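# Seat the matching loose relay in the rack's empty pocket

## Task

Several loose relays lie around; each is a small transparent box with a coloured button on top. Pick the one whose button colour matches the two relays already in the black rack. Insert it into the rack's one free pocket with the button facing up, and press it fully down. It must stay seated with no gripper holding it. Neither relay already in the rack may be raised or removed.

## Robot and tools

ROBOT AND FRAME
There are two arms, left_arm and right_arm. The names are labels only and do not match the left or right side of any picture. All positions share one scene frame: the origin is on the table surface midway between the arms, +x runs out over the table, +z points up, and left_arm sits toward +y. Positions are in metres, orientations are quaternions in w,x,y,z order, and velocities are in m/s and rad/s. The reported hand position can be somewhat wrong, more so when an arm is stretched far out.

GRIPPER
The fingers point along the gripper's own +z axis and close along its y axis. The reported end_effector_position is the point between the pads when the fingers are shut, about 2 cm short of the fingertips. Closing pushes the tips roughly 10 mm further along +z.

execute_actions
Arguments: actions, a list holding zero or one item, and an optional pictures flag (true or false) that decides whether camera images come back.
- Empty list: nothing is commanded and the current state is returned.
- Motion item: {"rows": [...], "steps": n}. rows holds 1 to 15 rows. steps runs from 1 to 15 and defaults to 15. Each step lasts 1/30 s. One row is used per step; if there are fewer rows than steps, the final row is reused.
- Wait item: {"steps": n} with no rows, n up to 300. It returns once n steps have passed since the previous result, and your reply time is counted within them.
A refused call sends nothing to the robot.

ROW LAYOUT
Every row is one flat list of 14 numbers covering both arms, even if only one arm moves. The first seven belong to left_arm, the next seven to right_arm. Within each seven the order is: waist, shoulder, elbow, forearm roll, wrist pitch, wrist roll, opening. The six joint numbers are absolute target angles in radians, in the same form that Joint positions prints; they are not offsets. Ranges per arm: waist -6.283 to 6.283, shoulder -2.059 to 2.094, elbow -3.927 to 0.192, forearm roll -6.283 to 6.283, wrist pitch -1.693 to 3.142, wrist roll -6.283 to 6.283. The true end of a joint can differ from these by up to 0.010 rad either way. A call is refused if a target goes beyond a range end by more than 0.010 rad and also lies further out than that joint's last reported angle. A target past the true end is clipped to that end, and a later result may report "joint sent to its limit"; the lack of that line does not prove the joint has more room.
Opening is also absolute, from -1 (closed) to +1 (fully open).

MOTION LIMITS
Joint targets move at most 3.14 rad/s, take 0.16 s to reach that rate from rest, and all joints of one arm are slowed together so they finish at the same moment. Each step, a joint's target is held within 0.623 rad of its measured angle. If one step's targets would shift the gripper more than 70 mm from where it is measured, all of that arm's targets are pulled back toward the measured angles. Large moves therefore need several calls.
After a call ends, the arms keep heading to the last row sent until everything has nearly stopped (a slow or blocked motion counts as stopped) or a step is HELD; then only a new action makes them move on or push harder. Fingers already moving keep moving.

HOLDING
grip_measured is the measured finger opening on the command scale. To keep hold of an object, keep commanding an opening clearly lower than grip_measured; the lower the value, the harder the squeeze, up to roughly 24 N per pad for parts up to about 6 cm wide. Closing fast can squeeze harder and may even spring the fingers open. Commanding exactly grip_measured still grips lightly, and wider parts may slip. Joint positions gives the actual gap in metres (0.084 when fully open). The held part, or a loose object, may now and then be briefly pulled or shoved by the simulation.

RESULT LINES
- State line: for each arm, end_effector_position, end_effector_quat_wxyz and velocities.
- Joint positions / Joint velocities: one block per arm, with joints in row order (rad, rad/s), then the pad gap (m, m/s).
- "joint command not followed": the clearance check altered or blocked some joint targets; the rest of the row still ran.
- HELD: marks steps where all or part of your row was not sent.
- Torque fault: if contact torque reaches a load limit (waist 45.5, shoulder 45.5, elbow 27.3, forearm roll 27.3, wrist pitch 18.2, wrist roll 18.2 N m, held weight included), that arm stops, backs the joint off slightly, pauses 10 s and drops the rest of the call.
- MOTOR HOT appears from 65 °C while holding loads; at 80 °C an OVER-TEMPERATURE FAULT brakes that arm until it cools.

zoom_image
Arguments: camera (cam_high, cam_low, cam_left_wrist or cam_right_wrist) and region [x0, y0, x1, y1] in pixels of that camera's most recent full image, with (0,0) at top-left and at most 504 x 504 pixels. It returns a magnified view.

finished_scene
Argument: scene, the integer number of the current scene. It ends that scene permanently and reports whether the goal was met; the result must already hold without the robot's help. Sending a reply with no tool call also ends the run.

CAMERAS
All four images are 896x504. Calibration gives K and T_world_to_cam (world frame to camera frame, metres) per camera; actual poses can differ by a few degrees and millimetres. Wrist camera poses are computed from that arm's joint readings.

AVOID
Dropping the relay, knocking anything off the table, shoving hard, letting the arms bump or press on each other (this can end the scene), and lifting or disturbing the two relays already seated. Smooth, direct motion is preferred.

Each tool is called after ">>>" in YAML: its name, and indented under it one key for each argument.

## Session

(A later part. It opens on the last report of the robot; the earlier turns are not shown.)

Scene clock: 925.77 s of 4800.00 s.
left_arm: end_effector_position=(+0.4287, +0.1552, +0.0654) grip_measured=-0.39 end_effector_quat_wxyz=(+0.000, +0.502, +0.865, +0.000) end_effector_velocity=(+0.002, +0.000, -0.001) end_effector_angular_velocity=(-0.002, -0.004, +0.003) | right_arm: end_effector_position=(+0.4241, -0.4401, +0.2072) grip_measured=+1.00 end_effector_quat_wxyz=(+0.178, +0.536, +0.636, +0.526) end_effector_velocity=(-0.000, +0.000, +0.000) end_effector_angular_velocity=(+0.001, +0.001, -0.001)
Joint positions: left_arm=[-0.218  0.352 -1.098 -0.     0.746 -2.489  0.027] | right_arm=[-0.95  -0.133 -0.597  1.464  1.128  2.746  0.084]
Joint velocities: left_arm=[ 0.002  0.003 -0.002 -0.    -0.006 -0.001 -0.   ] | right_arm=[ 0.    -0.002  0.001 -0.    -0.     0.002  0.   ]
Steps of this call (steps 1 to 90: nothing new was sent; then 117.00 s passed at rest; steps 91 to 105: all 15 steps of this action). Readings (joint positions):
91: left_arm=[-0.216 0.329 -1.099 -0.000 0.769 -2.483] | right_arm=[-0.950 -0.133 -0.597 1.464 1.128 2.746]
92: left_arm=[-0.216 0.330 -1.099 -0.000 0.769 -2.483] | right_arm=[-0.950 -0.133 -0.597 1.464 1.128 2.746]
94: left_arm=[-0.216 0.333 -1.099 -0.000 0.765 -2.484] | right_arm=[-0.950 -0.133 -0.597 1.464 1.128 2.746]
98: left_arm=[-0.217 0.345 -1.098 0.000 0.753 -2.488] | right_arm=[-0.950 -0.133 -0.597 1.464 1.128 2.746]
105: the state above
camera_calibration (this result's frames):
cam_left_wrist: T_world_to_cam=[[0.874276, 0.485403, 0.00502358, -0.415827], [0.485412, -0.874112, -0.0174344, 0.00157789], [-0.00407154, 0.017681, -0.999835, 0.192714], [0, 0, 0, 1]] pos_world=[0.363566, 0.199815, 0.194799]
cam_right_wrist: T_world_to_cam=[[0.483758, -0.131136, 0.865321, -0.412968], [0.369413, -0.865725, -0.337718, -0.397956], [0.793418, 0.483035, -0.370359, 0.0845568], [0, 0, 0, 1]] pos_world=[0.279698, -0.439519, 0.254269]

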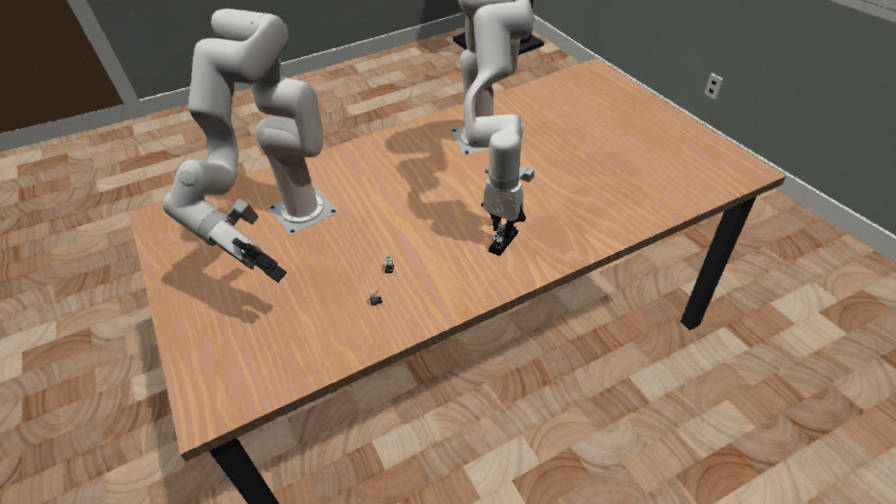

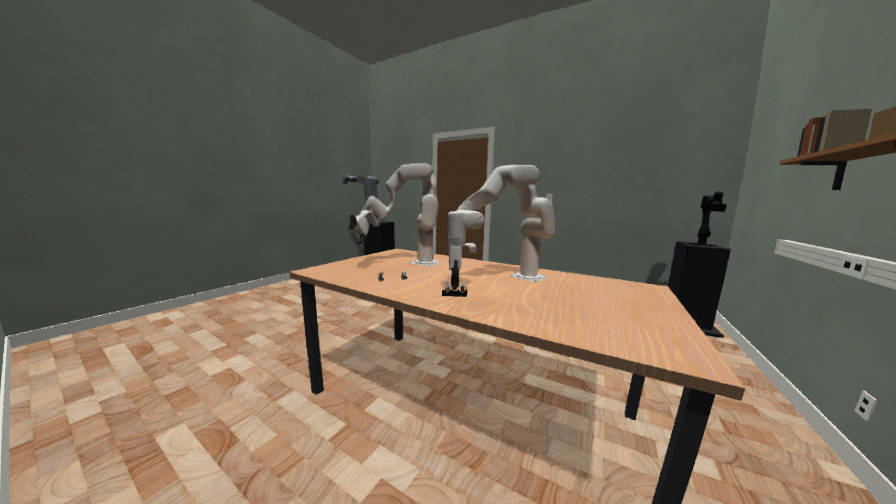

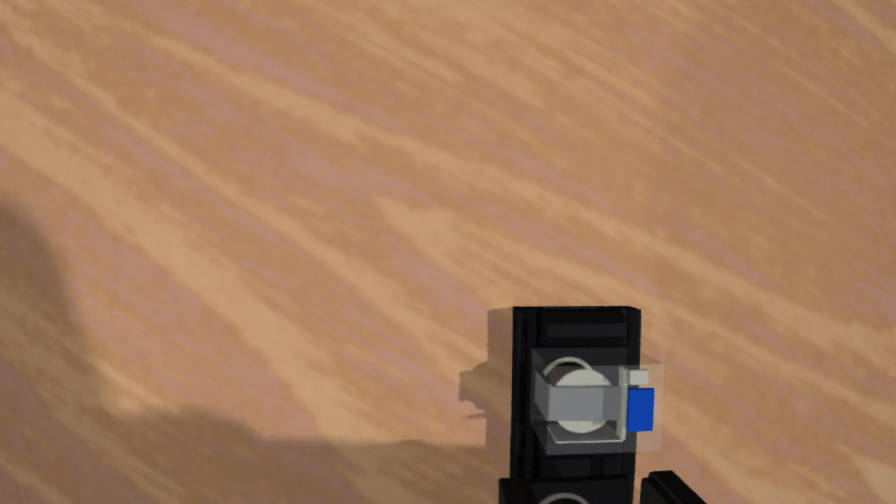

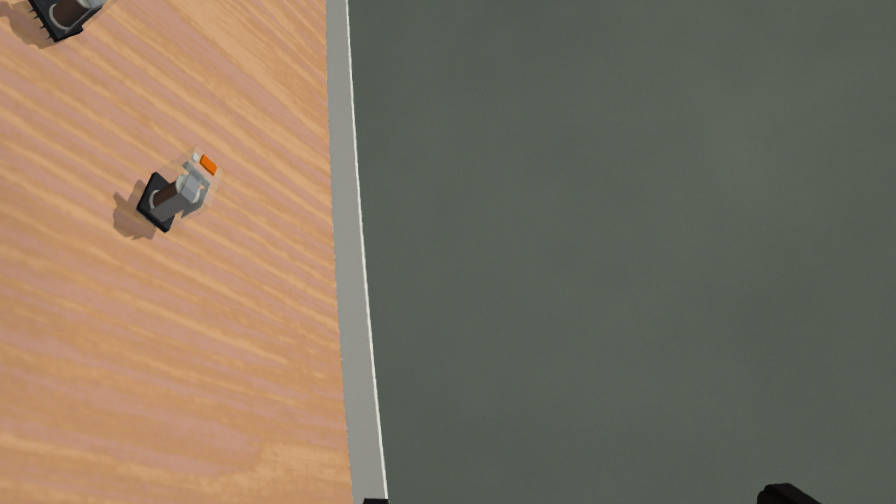

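>>> execute_actions:
  actions:
    - {"rows": [[-0.2179,0.3558,-1.0973,0.0,0.7415,-2.4895,-1.0, -0.95,-0.133,-0.597,1.464,1.128,2.746,1.0],[-0.2179,0.3593,-1.0964,0.0,0.7370,-2.4895,-1.0, -0.95,-0.133,-0.597,1.464,1.128,2.746,1.0],[-0.2179,0.3629,-1.0955,0.0,0.7326,-2.4895,-1.0, -0.95,-0.133,-0.597,1.464,1.128,2.746,1.0],[-0.2179,0.3664,-1.0946,0.0,0.7281,-2.4895,-1.0, -0.95,-0.133,-0.597,1.464,1.128,2.746,1.0]], "steps": 15}
  pictures: true

Scene clock: 1041.97 s of 4800.00 s.
left_arm: end_effector_position=(+0.4287, +0.1552, +0.0581) grip_measured=-0.39 end_effector_quat_wxyz=(+0.000, +0.502, +0.865, +0.000) end_effector_velocity=(+0.000, +0.000, -0.001) end_effector_angular_velocity=(-0.000, -0.001, +0.002) | right_arm: end_effector_position=(+0.4241, -0.4401, +0.2072) grip_measured=+1.00 end_effector_quat_wxyz=(+0.178, +0.536, +0.636, +0.526) end_effector_velocity=(-0.000, -0.000, -0.000) end_effector_angular_velocity=(+0.000, +0.001, -0.001)
Joint positions: left_arm=[-0.218  0.366 -1.095 -0.     0.728 -2.489  0.027] | right_arm=[-0.95  -0.133 -0.597  1.464  1.128  2.746  0.084]
Joint velocities: left_arm=[ 0.001  0.002  0.    -0.    -0.003 -0.001 -0.   ] | right_arm=[-0.     0.     0.     0.    -0.001 -0.     0.   ]
Steps of this call (steps 1 to 15: the robot went on to your last target; steps 16 to 90: nothing new was sent; then 112.70 s passed at rest; steps 91 to 105: all 15 steps of this action). Readings (joint positions):
91: left_arm=[-0.218 0.352 -1.098 -0.000 0.746 -2.489] | right_arm=[-0.950 -0.133 -0.597 1.464 1.128 2.746]
92: left_arm=[-0.218 0.353 -1.098 -0.000 0.745 -2.489] | right_arm=[-0.950 -0.133 -0.597 1.464 1.128 2.746]
94: left_arm=[-0.218 0.355 -1.098 -0.000 0.742 -2.489] | right_arm=[-0.950 -0.133 -0.597 1.464 1.128 2.746]
98: left_arm=[-0.218 0.363 -1.095 0.000 0.733 -2.490] | right_arm=[-0.950 -0.133 -0.597 1.464 1.128 2.746]
105: the state above
camera_calibration (this result's frames):
cam_left_wrist: T_world_to_cam=[[0.874222, 0.485499, 0.00511141, -0.41576], [0.48551, -0.87406, -0.0173217, 0.0013904], [-0.003942, 0.0176247, -0.999837, 0.185379], [0, 0, 0, 1]] pos_world=[0.363522, 0.199799, 0.187498]
cam_right_wrist: T_world_to_cam=[[0.483759, -0.131136, 0.865321, -0.412968], [0.369413, -0.865725, -0.337718, -0.397956], [0.793418, 0.483035, -0.370359, 0.0845567], [0, 0, 0, 1]] pos_world=[0.279698, -0.439519, 0.254269]

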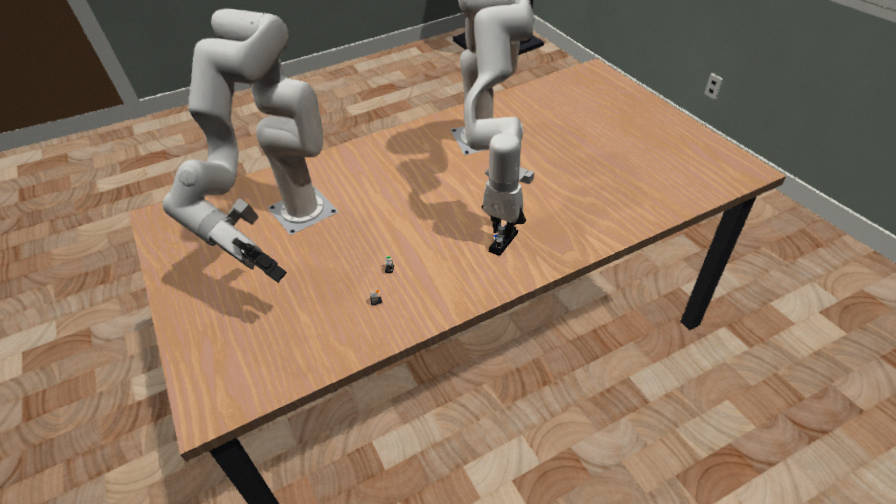

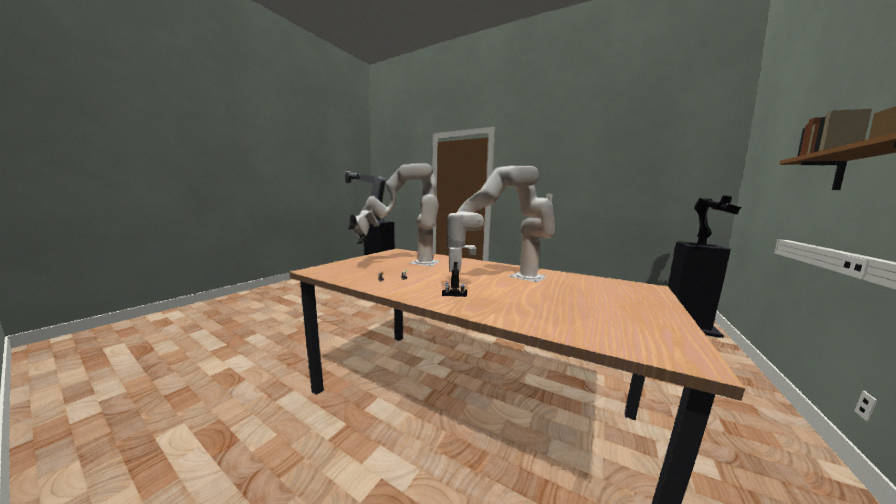

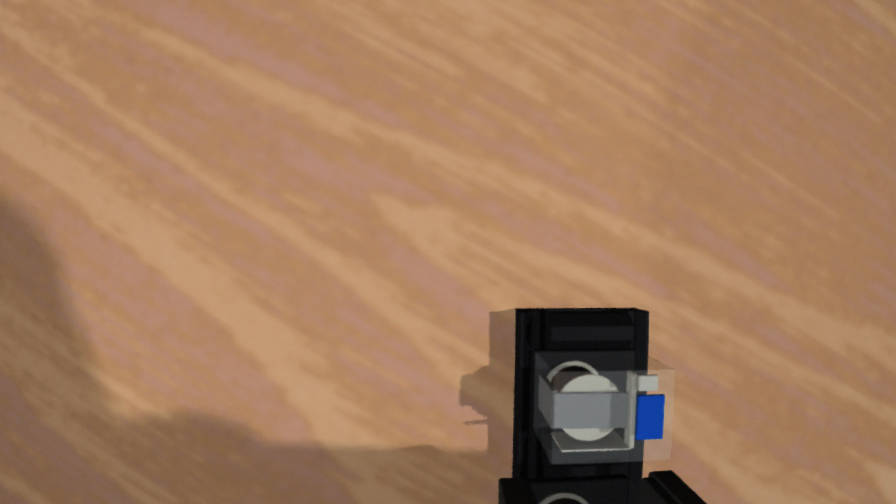

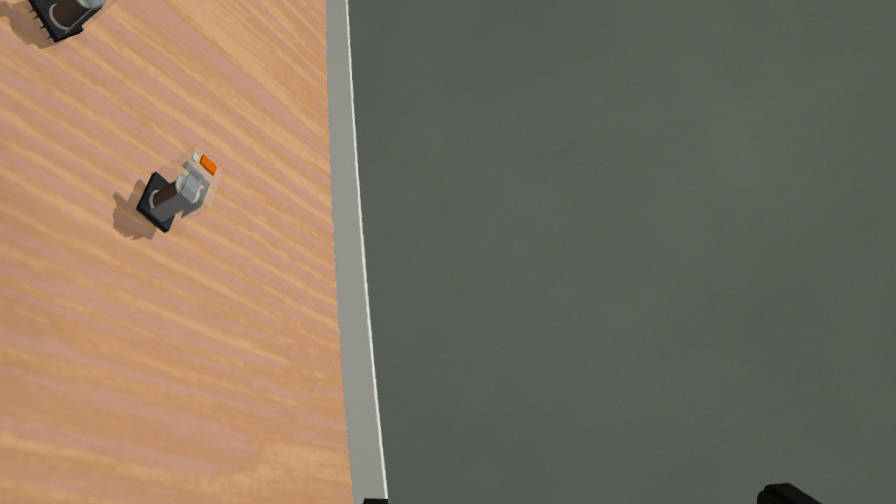

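>>> zoom_image:
  camera: "cam_low"
  region: [440, 274, 470, 298]

>>> zoom_image:
  camera: "cam_high"
  region: [475, 205, 535, 260]

Region (440, 274, 470, 298) of cam_low's 896x504 image, scaled by 16.800, with more detail than that image has; it fills the top 403 rows of this view, and the rest is white.

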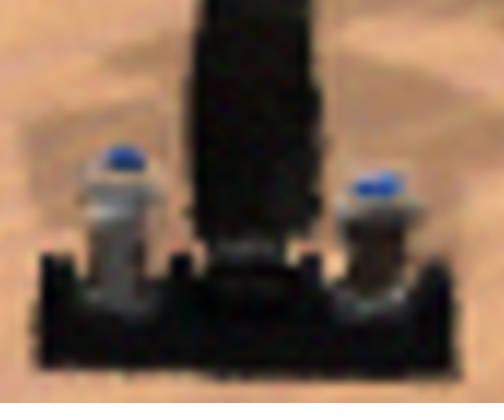

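Region (475, 205, 535, 260) of cam_high's 896x504 image, scaled by 8.400, with more detail than that image has; it fills the top 462 rows of this view, and the rest is white.

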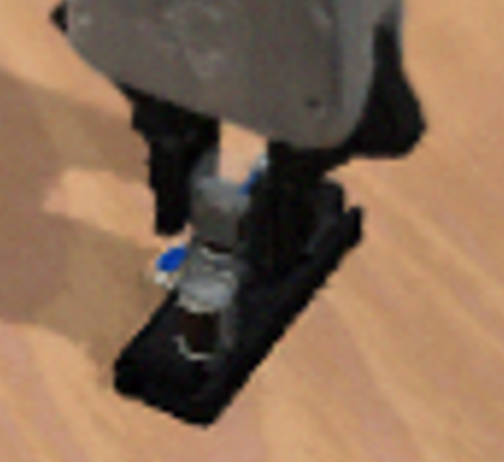

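>>> execute_actions:
  actions:
    - {"rows": [[-0.2179,0.3685,-1.0942,0.0,0.7257,-2.4895,-1.0, -0.95,-0.133,-0.597,1.464,1.128,2.746,1.0],[-0.2179,0.3705,-1.0938,0.0,0.7232,-2.4895,-1.0, -0.95,-0.133,-0.597,1.464,1.128,2.746,1.0],[-0.2179,0.3726,-1.0935,0.0,0.7208,-2.4895,-1.0, -0.95,-0.133,-0.597,1.464,1.128,2.746,1.0],[-0.2179,0.3747,-1.0931,0.0,0.7184,-2.4895,-1.0, -0.95,-0.133,-0.597,1.464,1.128,2.746,1.0],[-0.2179,0.3767,-1.0927,0.0,0.7159,-2.4895,-1.0, -0.95,-0.133,-0.597,1.464,1.128,2.746,1.0],[-0.2179,0.3788,-1.0923,0.0,0.7135,-2.4895,-1.0, -0.95,-0.133,-0.597,1.464,1.128,2.746,1.0]], "steps": 15}
  pictures: true

Scene clock: 1075.30 s of 4800.00 s.
left_arm: end_effector_position=(+0.4286, +0.1552, +0.0520) grip_measured=-0.39 end_effector_quat_wxyz=(+0.000, +0.502, +0.865, -0.000) end_effector_velocity=(+0.001, -0.001, -0.000) end_effector_angular_velocity=(-0.001, -0.004, -0.001) | right_arm: end_effector_position=(+0.4241, -0.4401, +0.2072) grip_measured=+1.00 end_effector_quat_wxyz=(+0.178, +0.536, +0.636, +0.526) end_effector_velocity=(-0.000, -0.000, -0.000) end_effector_angular_velocity=(-0.002, +0.000, +0.001)
Joint positions: left_arm=[-0.218  0.378 -1.092 -0.     0.714 -2.49   0.027] | right_arm=[-0.95  -0.133 -0.597  1.464  1.128  2.746  0.084]
Joint velocities: left_arm=[-0.001  0.002 -0.001  0.    -0.005  0.     0.   ] | right_arm=[-0.     0.002 -0.001 -0.001 -0.    -0.002  0.   ]
Steps of this call (steps 1 to 15: the robot went on to your last target; steps 16 to 90: nothing new was sent; then 29.83 s passed at rest; steps 91 to 105: all 15 steps of this action). Readings (joint positions):
91: left_arm=[-0.218 0.366 -1.095 -0.000 0.728 -2.489] | right_arm=[-0.950 -0.133 -0.597 1.464 1.128 2.746]
92: left_arm=[-0.218 0.367 -1.095 -0.000 0.728 -2.489] | right_arm=[-0.950 -0.133 -0.597 1.464 1.128 2.746]
94: left_arm=[-0.218 0.368 -1.094 -0.000 0.726 -2.489] | right_arm=[-0.950 -0.133 -0.597 1.464 1.128 2.746]
98: left_arm=[-0.218 0.374 -1.093 0.000 0.719 -2.489] | right_arm=[-0.950 -0.133 -0.597 1.464 1.128 2.746]
105: the state above
camera_calibration (this result's frames):
cam_left_wrist: T_world_to_cam=[[0.874224, 0.485497, 0.00491911, -0.415669], [0.485504, -0.874058, -0.0175686, 0.001363], [-0.00422992, 0.0177472, -0.999834, 0.17936], [0, 0, 0, 1]] pos_world=[0.363485, 0.199814, 0.181399]
cam_right_wrist: T_world_to_cam=[[0.483759, -0.131136, 0.865321, -0.412968], [0.369413, -0.865725, -0.337718, -0.397956], [0.793418, 0.483035, -0.370359, 0.0845568], [0, 0, 0, 1]] pos_world=[0.279698, -0.439519, 0.254269]

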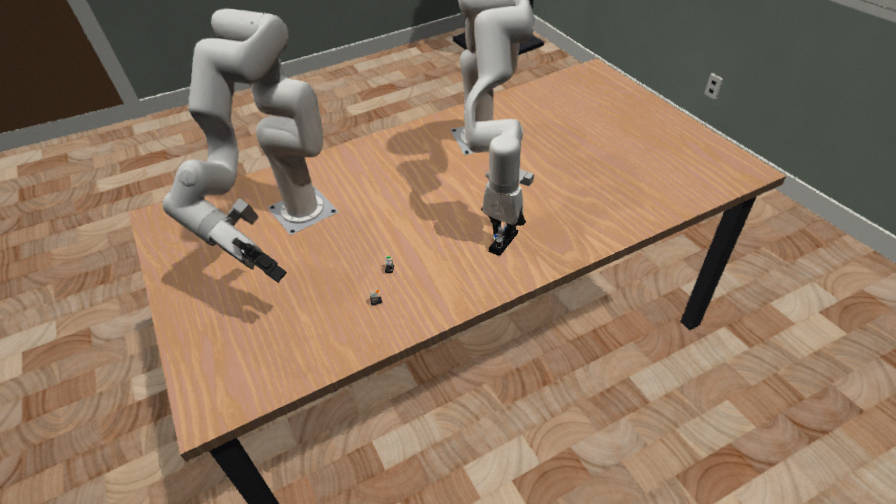

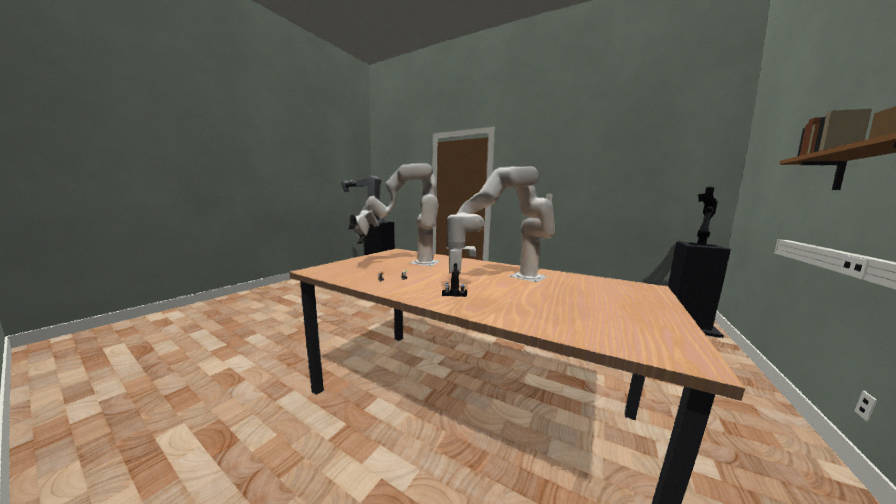

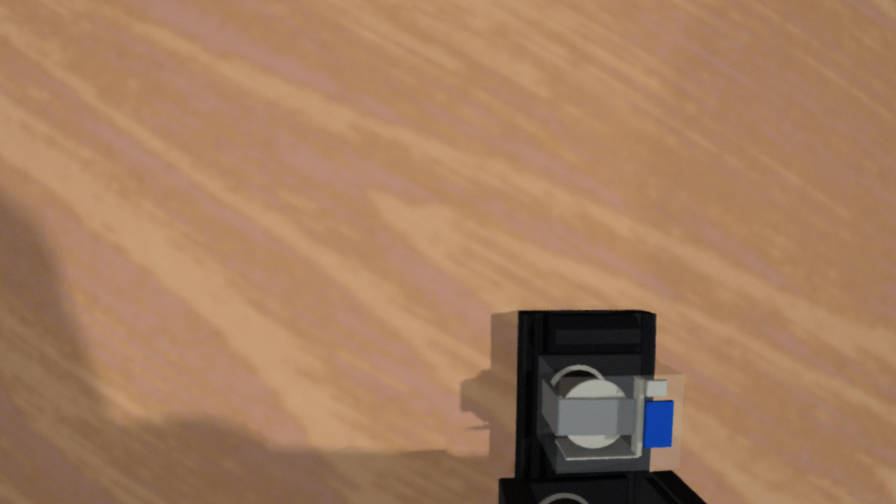

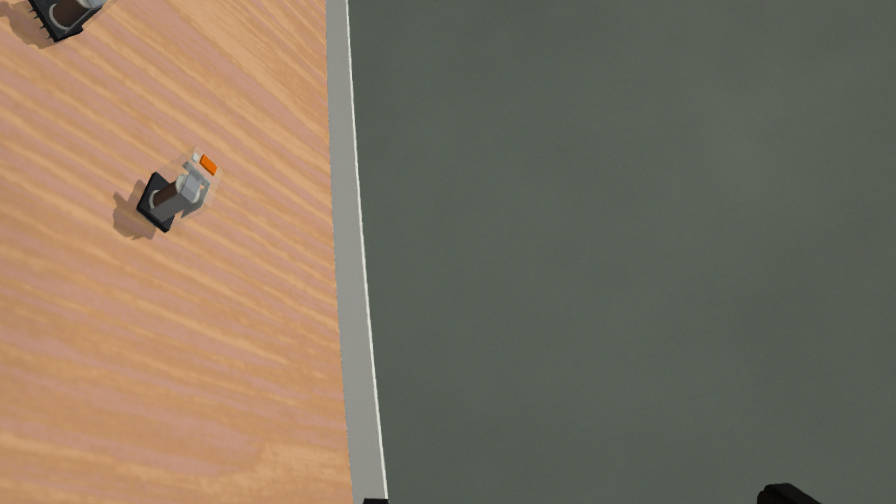

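>>> execute_actions:
  actions:
    - {"rows": [[-0.2179,0.3805,-1.0920,0.0,0.7115,-2.4895,-1.0, -0.95,-0.133,-0.597,1.464,1.128,2.746,1.0],[-0.2179,0.3822,-1.0918,0.0,0.7095,-2.4895,-1.0, -0.95,-0.133,-0.597,1.464,1.128,2.746,1.0],[-0.2179,0.3840,-1.0915,0.0,0.7075,-2.4895,-1.0, -0.95,-0.133,-0.597,1.464,1.128,2.746,1.0],[-0.2179,0.3857,-1.0912,0.0,0.7055,-2.4895,-1.0, -0.95,-0.133,-0.597,1.464,1.128,2.746,1.0],[-0.2179,0.3874,-1.0910,0.0,0.7035,-2.4895,-1.0, -0.95,-0.133,-0.597,1.464,1.128,2.746,1.0],[-0.2179,0.3891,-1.0907,0.0,0.7016,-2.4895,-1.0, -0.95,-0.133,-0.597,1.464,1.128,2.746,1.0]], "steps": 15}
  pictures: true

Scene clock: 1086.23 s of 4800.00 s.
left_arm: end_effector_position=(+0.4301, +0.1550, +0.0487) grip_measured=-0.39 end_effector_quat_wxyz=(+0.002, +0.502, +0.865, +0.000) end_effector_velocity=(-0.000, -0.000, -0.002) end_effector_angular_velocity=(-0.001, -0.000, +0.000) | right_arm: end_effector_position=(+0.4241, -0.4401, +0.2072) grip_measured=+1.00 end_effector_quat_wxyz=(+0.178, +0.536, +0.636, +0.526) end_effector_velocity=(-0.000, +0.000, -0.001) end_effector_angular_velocity=(+0.002, +0.001, +0.001)
Joint positions: left_arm=[-0.217  0.387 -1.093  0.     0.701 -2.489  0.027] | right_arm=[-0.95  -0.133 -0.597  1.464  1.128  2.746  0.084]
Joint velocities: left_arm=[-0.001  0.003  0.002 -0.001 -0.005  0.     0.   ] | right_arm=[ 0.     0.002  0.    -0.     0.001 -0.001  0.   ]
Steps of this call (steps 1 to 15: the robot went on to your last target; steps 16 to 90: nothing new was sent; then 7.43 s passed at rest; steps 91 to 105: all 15 steps of this action). Readings (joint positions):
91: left_arm=[-0.218 0.379 -1.092 0.000 0.713 -2.489] | right_arm=[-0.950 -0.133 -0.597 1.464 1.128 2.746]
92: left_arm=[-0.218 0.379 -1.092 -0.000 0.713 -2.489] | right_arm=[-0.950 -0.133 -0.597 1.464 1.128 2.746]
94: left_arm=[-0.218 0.380 -1.092 -0.000 0.712 -2.489] | right_arm=[-0.950 -0.133 -0.597 1.464 1.128 2.746]
98: left_arm=[-0.218 0.384 -1.093 0.000 0.705 -2.489] | right_arm=[-0.950 -0.133 -0.597 1.464 1.128 2.746]
105: the state above
camera_calibration (this result's frames):
cam_left_wrist: T_world_to_cam=[[0.873969, 0.485918, 0.00780843, -0.416981], [0.485981, -0.873853, -0.0142393, 0.0000193212], [-0.0000957039, 0.0162394, -0.999868, 0.174475], [0, 0, 0, 1]] pos_world=[0.364436, 0.199802, 0.177709]
cam_right_wrist: T_world_to_cam=[[0.483759, -0.131136, 0.865321, -0.412968], [0.369413, -0.865725, -0.337718, -0.397956], [0.793418, 0.483035, -0.370359, 0.0845567], [0, 0, 0, 1]] pos_world=[0.279698, -0.439519, 0.254269]

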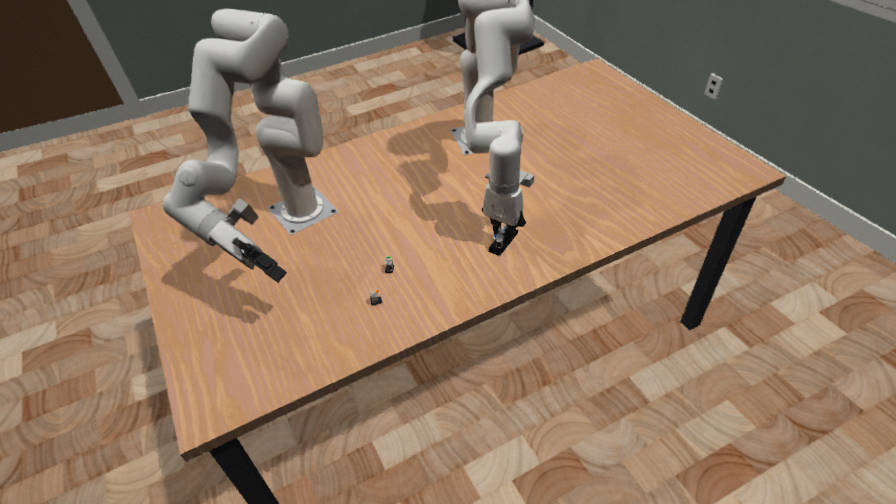

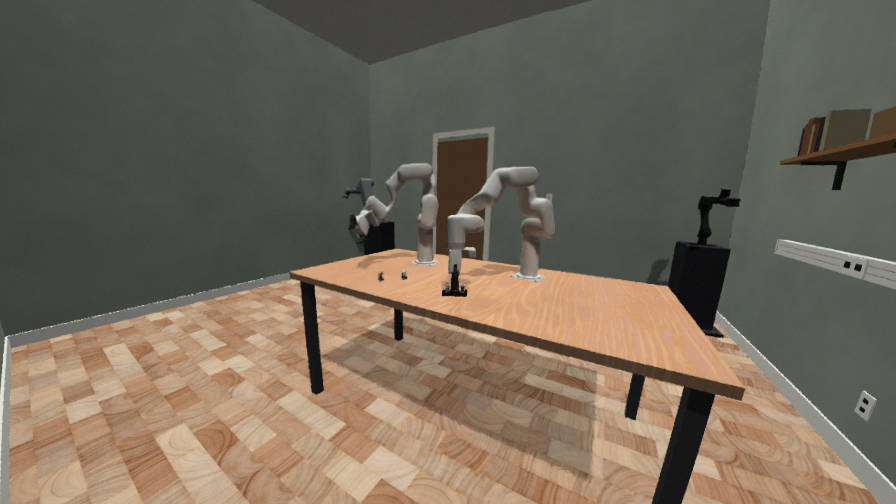

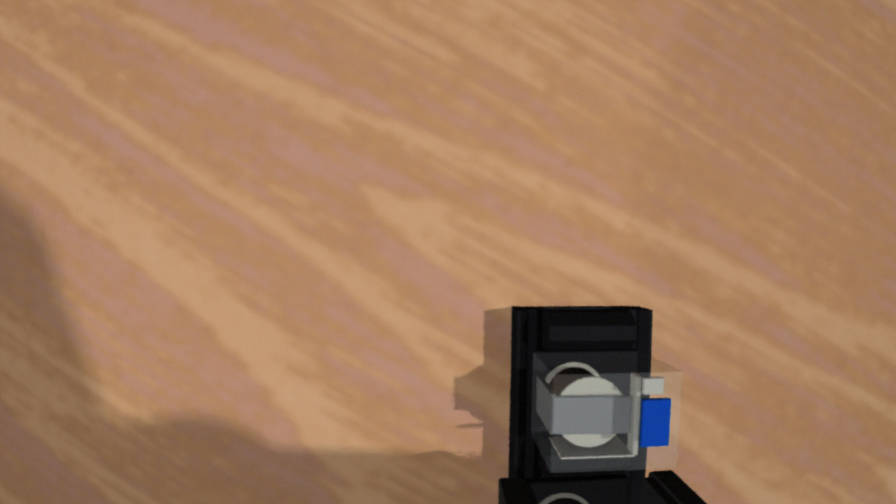

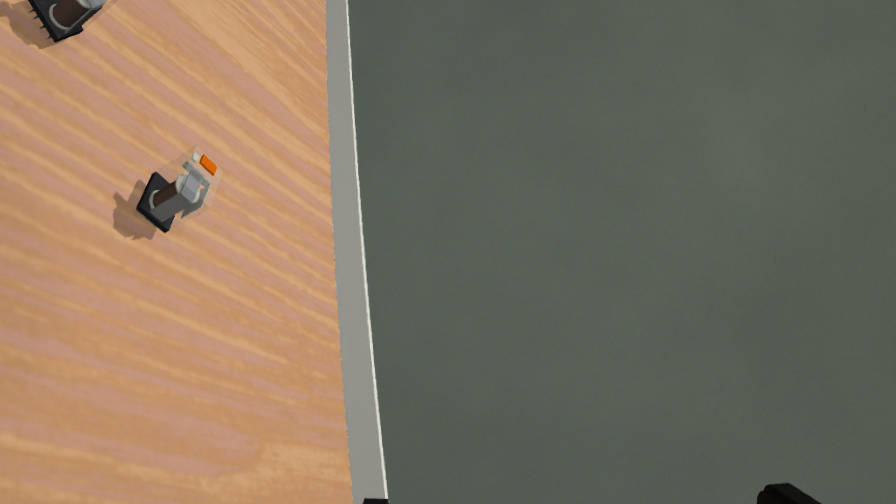

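>>> execute_actions:
  actions:
    - {"steps": 10}
  pictures: true

Scene clock: 1095.93 s of 4800.00 s.
left_arm: end_effector_position=(+0.4288, +0.1551, +0.0471) grip_measured=-0.38 end_effector_quat_wxyz=(+0.000, +0.502, +0.865, +0.000) end_effector_velocity=(+0.000, +0.001, -0.000) end_effector_angular_velocity=(+0.000, +0.001, +0.003) | right_arm: end_effector_position=(+0.4241, -0.4401, +0.2072) grip_measured=+1.00 end_effector_quat_wxyz=(+0.178, +0.536, +0.636, +0.526) end_effector_velocity=(-0.000, +0.000, -0.001) end_effector_angular_velocity=(-0.000, +0.002, +0.002)
Joint positions: left_arm=[-0.218  0.389 -1.091  0.     0.702 -2.489  0.027] | right_arm=[-0.95  -0.133 -0.597  1.464  1.128  2.746  0.084]
Joint velocities: left_arm=[ 0.003  0.    -0.     0.     0.001 -0.    -0.   ] | right_arm=[-0.     0.001  0.    -0.003  0.     0.     0.   ]
Steps of this call (steps 1 to 15: the robot went on to your last target; steps 16 to 90: nothing new was sent; then 6.70 s passed at rest). Readings (joint positions):
1: left_arm=[-0.217 0.387 -1.093 0.000 0.701 -2.489] | right_arm=[-0.950 -0.133 -0.597 1.464 1.128 2.746]
2: left_arm=[-0.217 0.387 -1.093 0.000 0.701 -2.489] | right_arm=[-0.950 -0.133 -0.597 1.464 1.128 2.746]
4: left_arm=[-0.217 0.387 -1.092 0.000 0.701 -2.489] | right_arm=[-0.950 -0.133 -0.597 1.464 1.128 2.746]
8: left_arm=[-0.217 0.388 -1.092 0.000 0.701 -2.489] | right_arm=[-0.950 -0.133 -0.597 1.464 1.128 2.746]
90: the state above
All arms were judged still, so your last target was given up. Only a new action makes them travel on or press farther. Fingers that are still opening or closing keep moving.
camera_calibration (this result's frames):
cam_left_wrist: T_world_to_cam=[[0.874221, 0.485499, 0.00526194, -0.415817], [0.485513, -0.874062, -0.0171315, 0.00105443], [-0.00371804, 0.0175314, -0.999839, 0.174254], [0, 0, 0, 1]] pos_world=[0.363652, 0.199745, 0.176433]
cam_right_wrist: T_world_to_cam=[[0.483758, -0.131136, 0.865321, -0.412968], [0.369413, -0.865725, -0.337718, -0.397956], [0.793418, 0.483035, -0.370359, 0.0845567], [0, 0, 0, 1]] pos_world=[0.279698, -0.439519, 0.254269]

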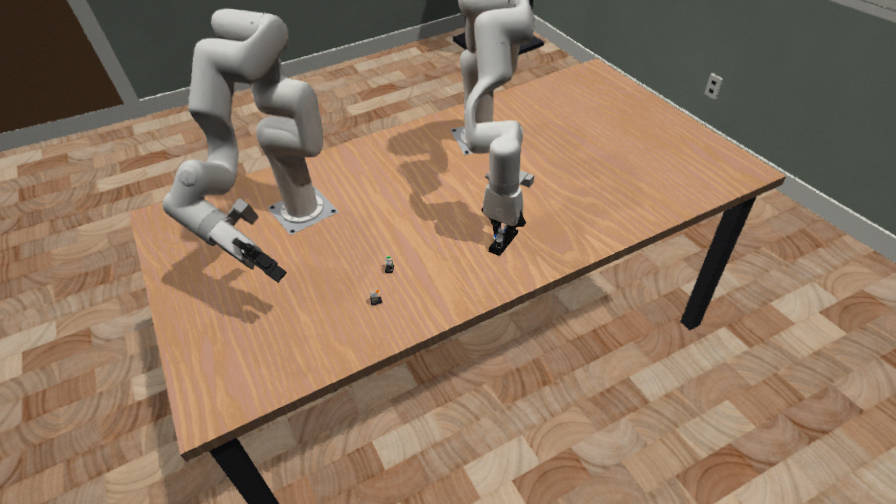

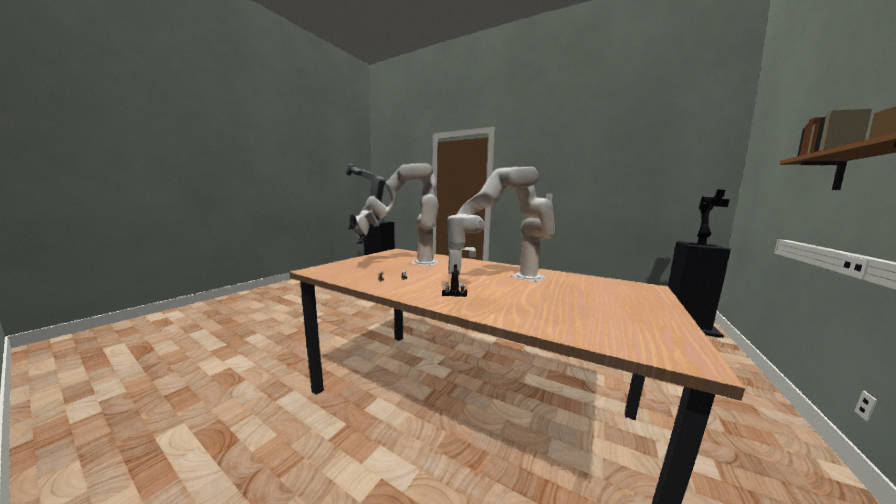

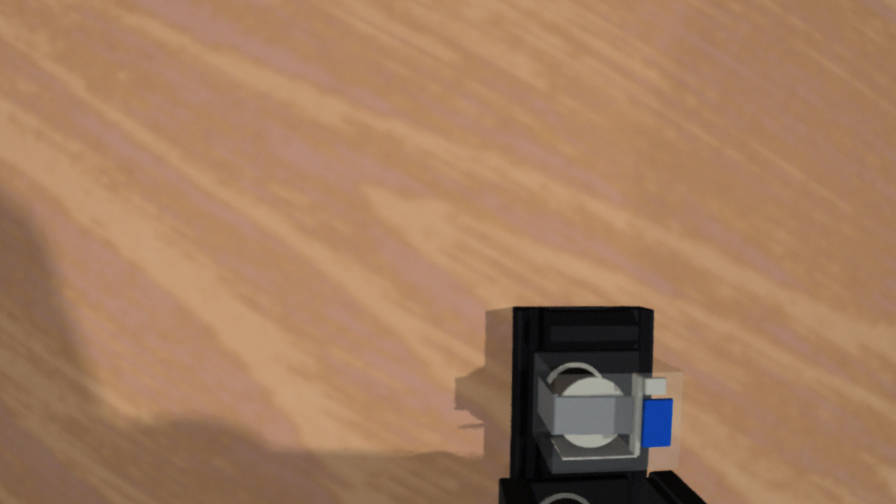

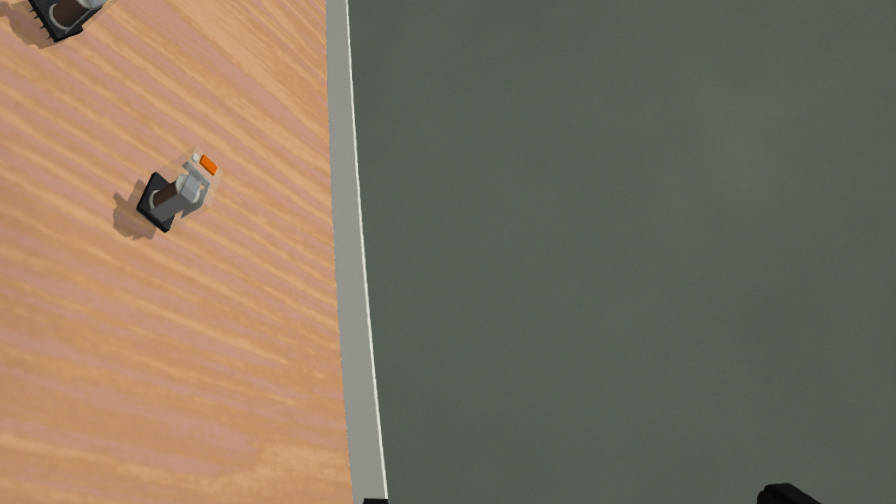

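>>> zoom_image:
  camera: "cam_high"
  region: [475, 205, 535, 260]

>>> zoom_image:
  camera: "cam_low"
  region: [440, 274, 470, 298]

Region (475, 205, 535, 260) of cam_high's 896x504 image, scaled by 8.400, with more detail than that image has; it fills the top 462 rows of this view, and the rest is white.

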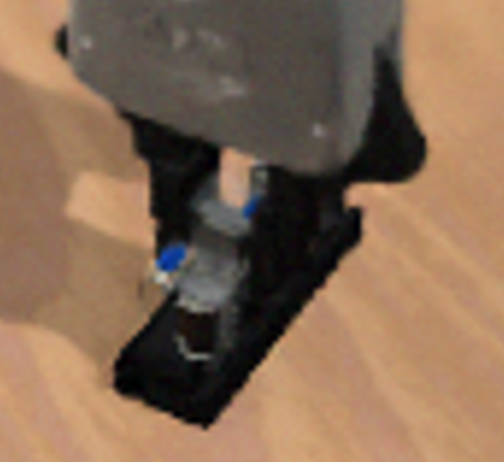

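Region (440, 274, 470, 298) of cam_low's 896x504 image, scaled by 16.800, with more detail than that image has; it fills the top 403 rows of this view, and the rest is white.

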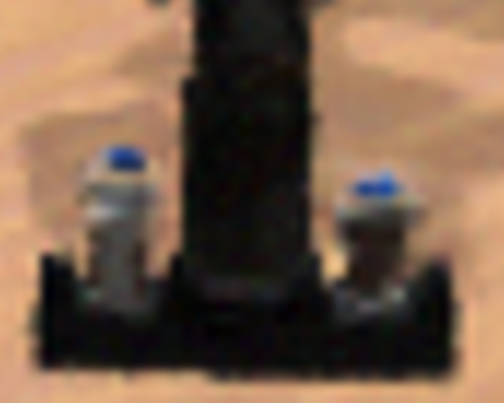

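>>> execute_actions:
  actions:
    - {"rows": [[-0.2179,0.3901,-1.0906,0.0,0.7004,-2.4895,-1.0, -0.95,-0.133,-0.597,1.464,1.128,2.746,1.0],[-0.2179,0.3912,-1.0904,0.0,0.6992,-2.4895,-1.0, -0.95,-0.133,-0.597,1.464,1.128,2.746,1.0],[-0.2179,0.3922,-1.0903,0.0,0.6980,-2.4895,-1.0, -0.95,-0.133,-0.597,1.464,1.128,2.746,1.0],[-0.2179,0.3933,-1.0901,0.0,0.6968,-2.4895,-1.0, -0.95,-0.133,-0.597,1.464,1.128,2.746,1.0],[-0.2179,0.3943,-1.0900,0.0,0.6957,-2.4895,-1.0, -0.95,-0.133,-0.597,1.464,1.128,2.746,1.0]], "steps": 15}
  pictures: true

Scene clock: 1129.27 s of 4800.00 s.
left_arm: end_effector_position=(+0.4262, +0.1555, +0.0425) grip_measured=-0.39 end_effector_quat_wxyz=(-0.003, +0.503, +0.864, -0.001) end_effector_velocity=(+0.006, -0.001, +0.002) end_effector_angular_velocity=(-0.006, -0.016, +0.001) | right_arm: end_effector_position=(+0.4241, -0.4401, +0.2072) grip_measured=+1.00 end_effector_quat_wxyz=(+0.178, +0.536, +0.636, +0.526) end_effector_velocity=(-0.000, -0.000, +0.000) end_effector_angular_velocity=(-0.000, -0.000, -0.002)
Joint positions: left_arm=[-0.219  0.396 -1.087 -0.001  0.698 -2.489  0.027] | right_arm=[-0.95  -0.133 -0.597  1.464  1.128  2.746  0.084]
Joint velocities: left_arm=[ 0.002  0.004 -0.008  0.001 -0.014 -0.    -0.   ] | right_arm=[-0.    -0.001  0.     0.001 -0.001  0.001  0.   ]
Steps of this call (steps 1 to 90: nothing new was sent; then 29.83 s passed at rest; steps 91 to 105: all 15 steps of this action). Readings (joint positions):
91: left_arm=[-0.218 0.389 -1.091 -0.000 0.702 -2.490] | right_arm=[-0.950 -0.133 -0.597 1.464 1.128 2.746]
92: left_arm=[-0.218 0.389 -1.091 -0.000 0.701 -2.489] | right_arm=[-0.950 -0.133 -0.597 1.464 1.128 2.746]
94: left_arm=[-0.218 0.389 -1.091 0.000 0.701 -2.489] | right_arm=[-0.950 -0.133 -0.597 1.464 1.128 2.746]
98: left_arm=[-0.219 0.395 -1.086 -0.001 0.700 -2.490] | right_arm=[-0.950 -0.133 -0.597 1.464 1.128 2.746]
105: the state above
camera_calibration (this result's frames):
cam_left_wrist: T_world_to_cam=[[0.874643, 0.484767, 0.000429789, -0.413544], [0.48465, -0.874412, -0.0227686, 0.00322845], [-0.0106616, 0.0201227, -0.999741, 0.172163], [0, 0, 0, 1]] pos_world=[0.361974, 0.199831, 0.17237]
cam_right_wrist: T_world_to_cam=[[0.483759, -0.131136, 0.865321, -0.412968], [0.369413, -0.865725, -0.337718, -0.397956], [0.793418, 0.483035, -0.370359, 0.0845567], [0, 0, 0, 1]] pos_world=[0.279698, -0.439519, 0.254269]

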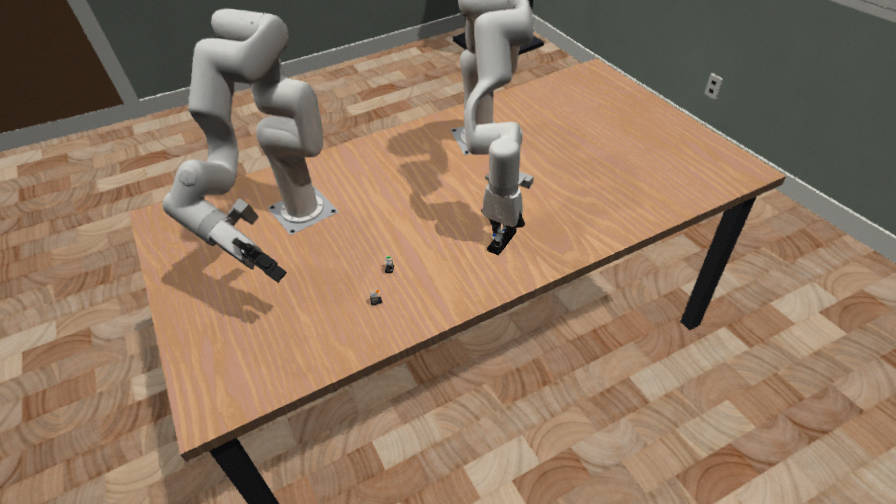

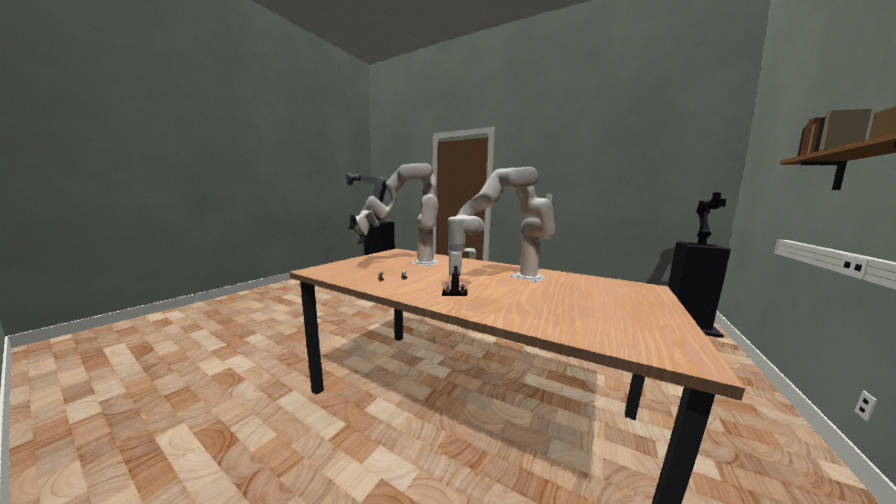

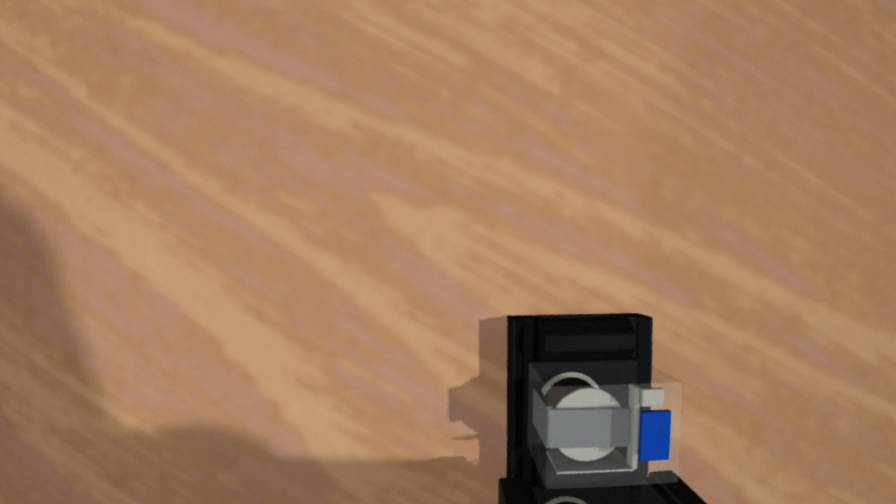

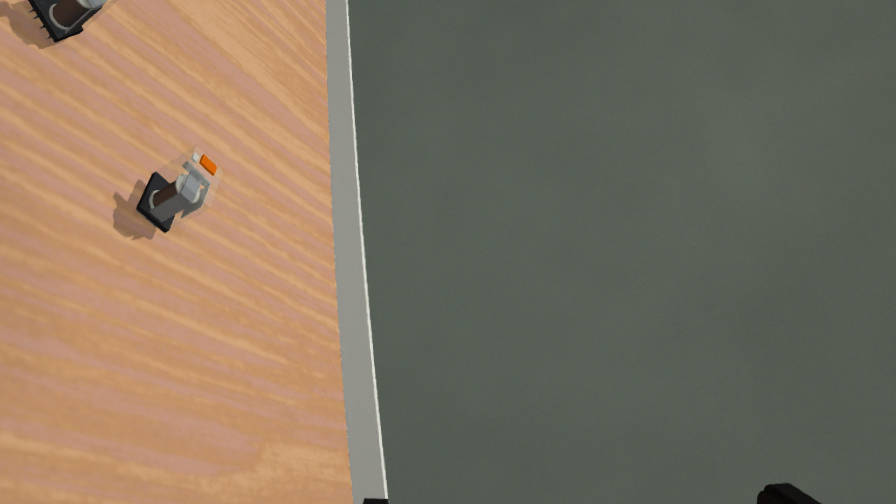

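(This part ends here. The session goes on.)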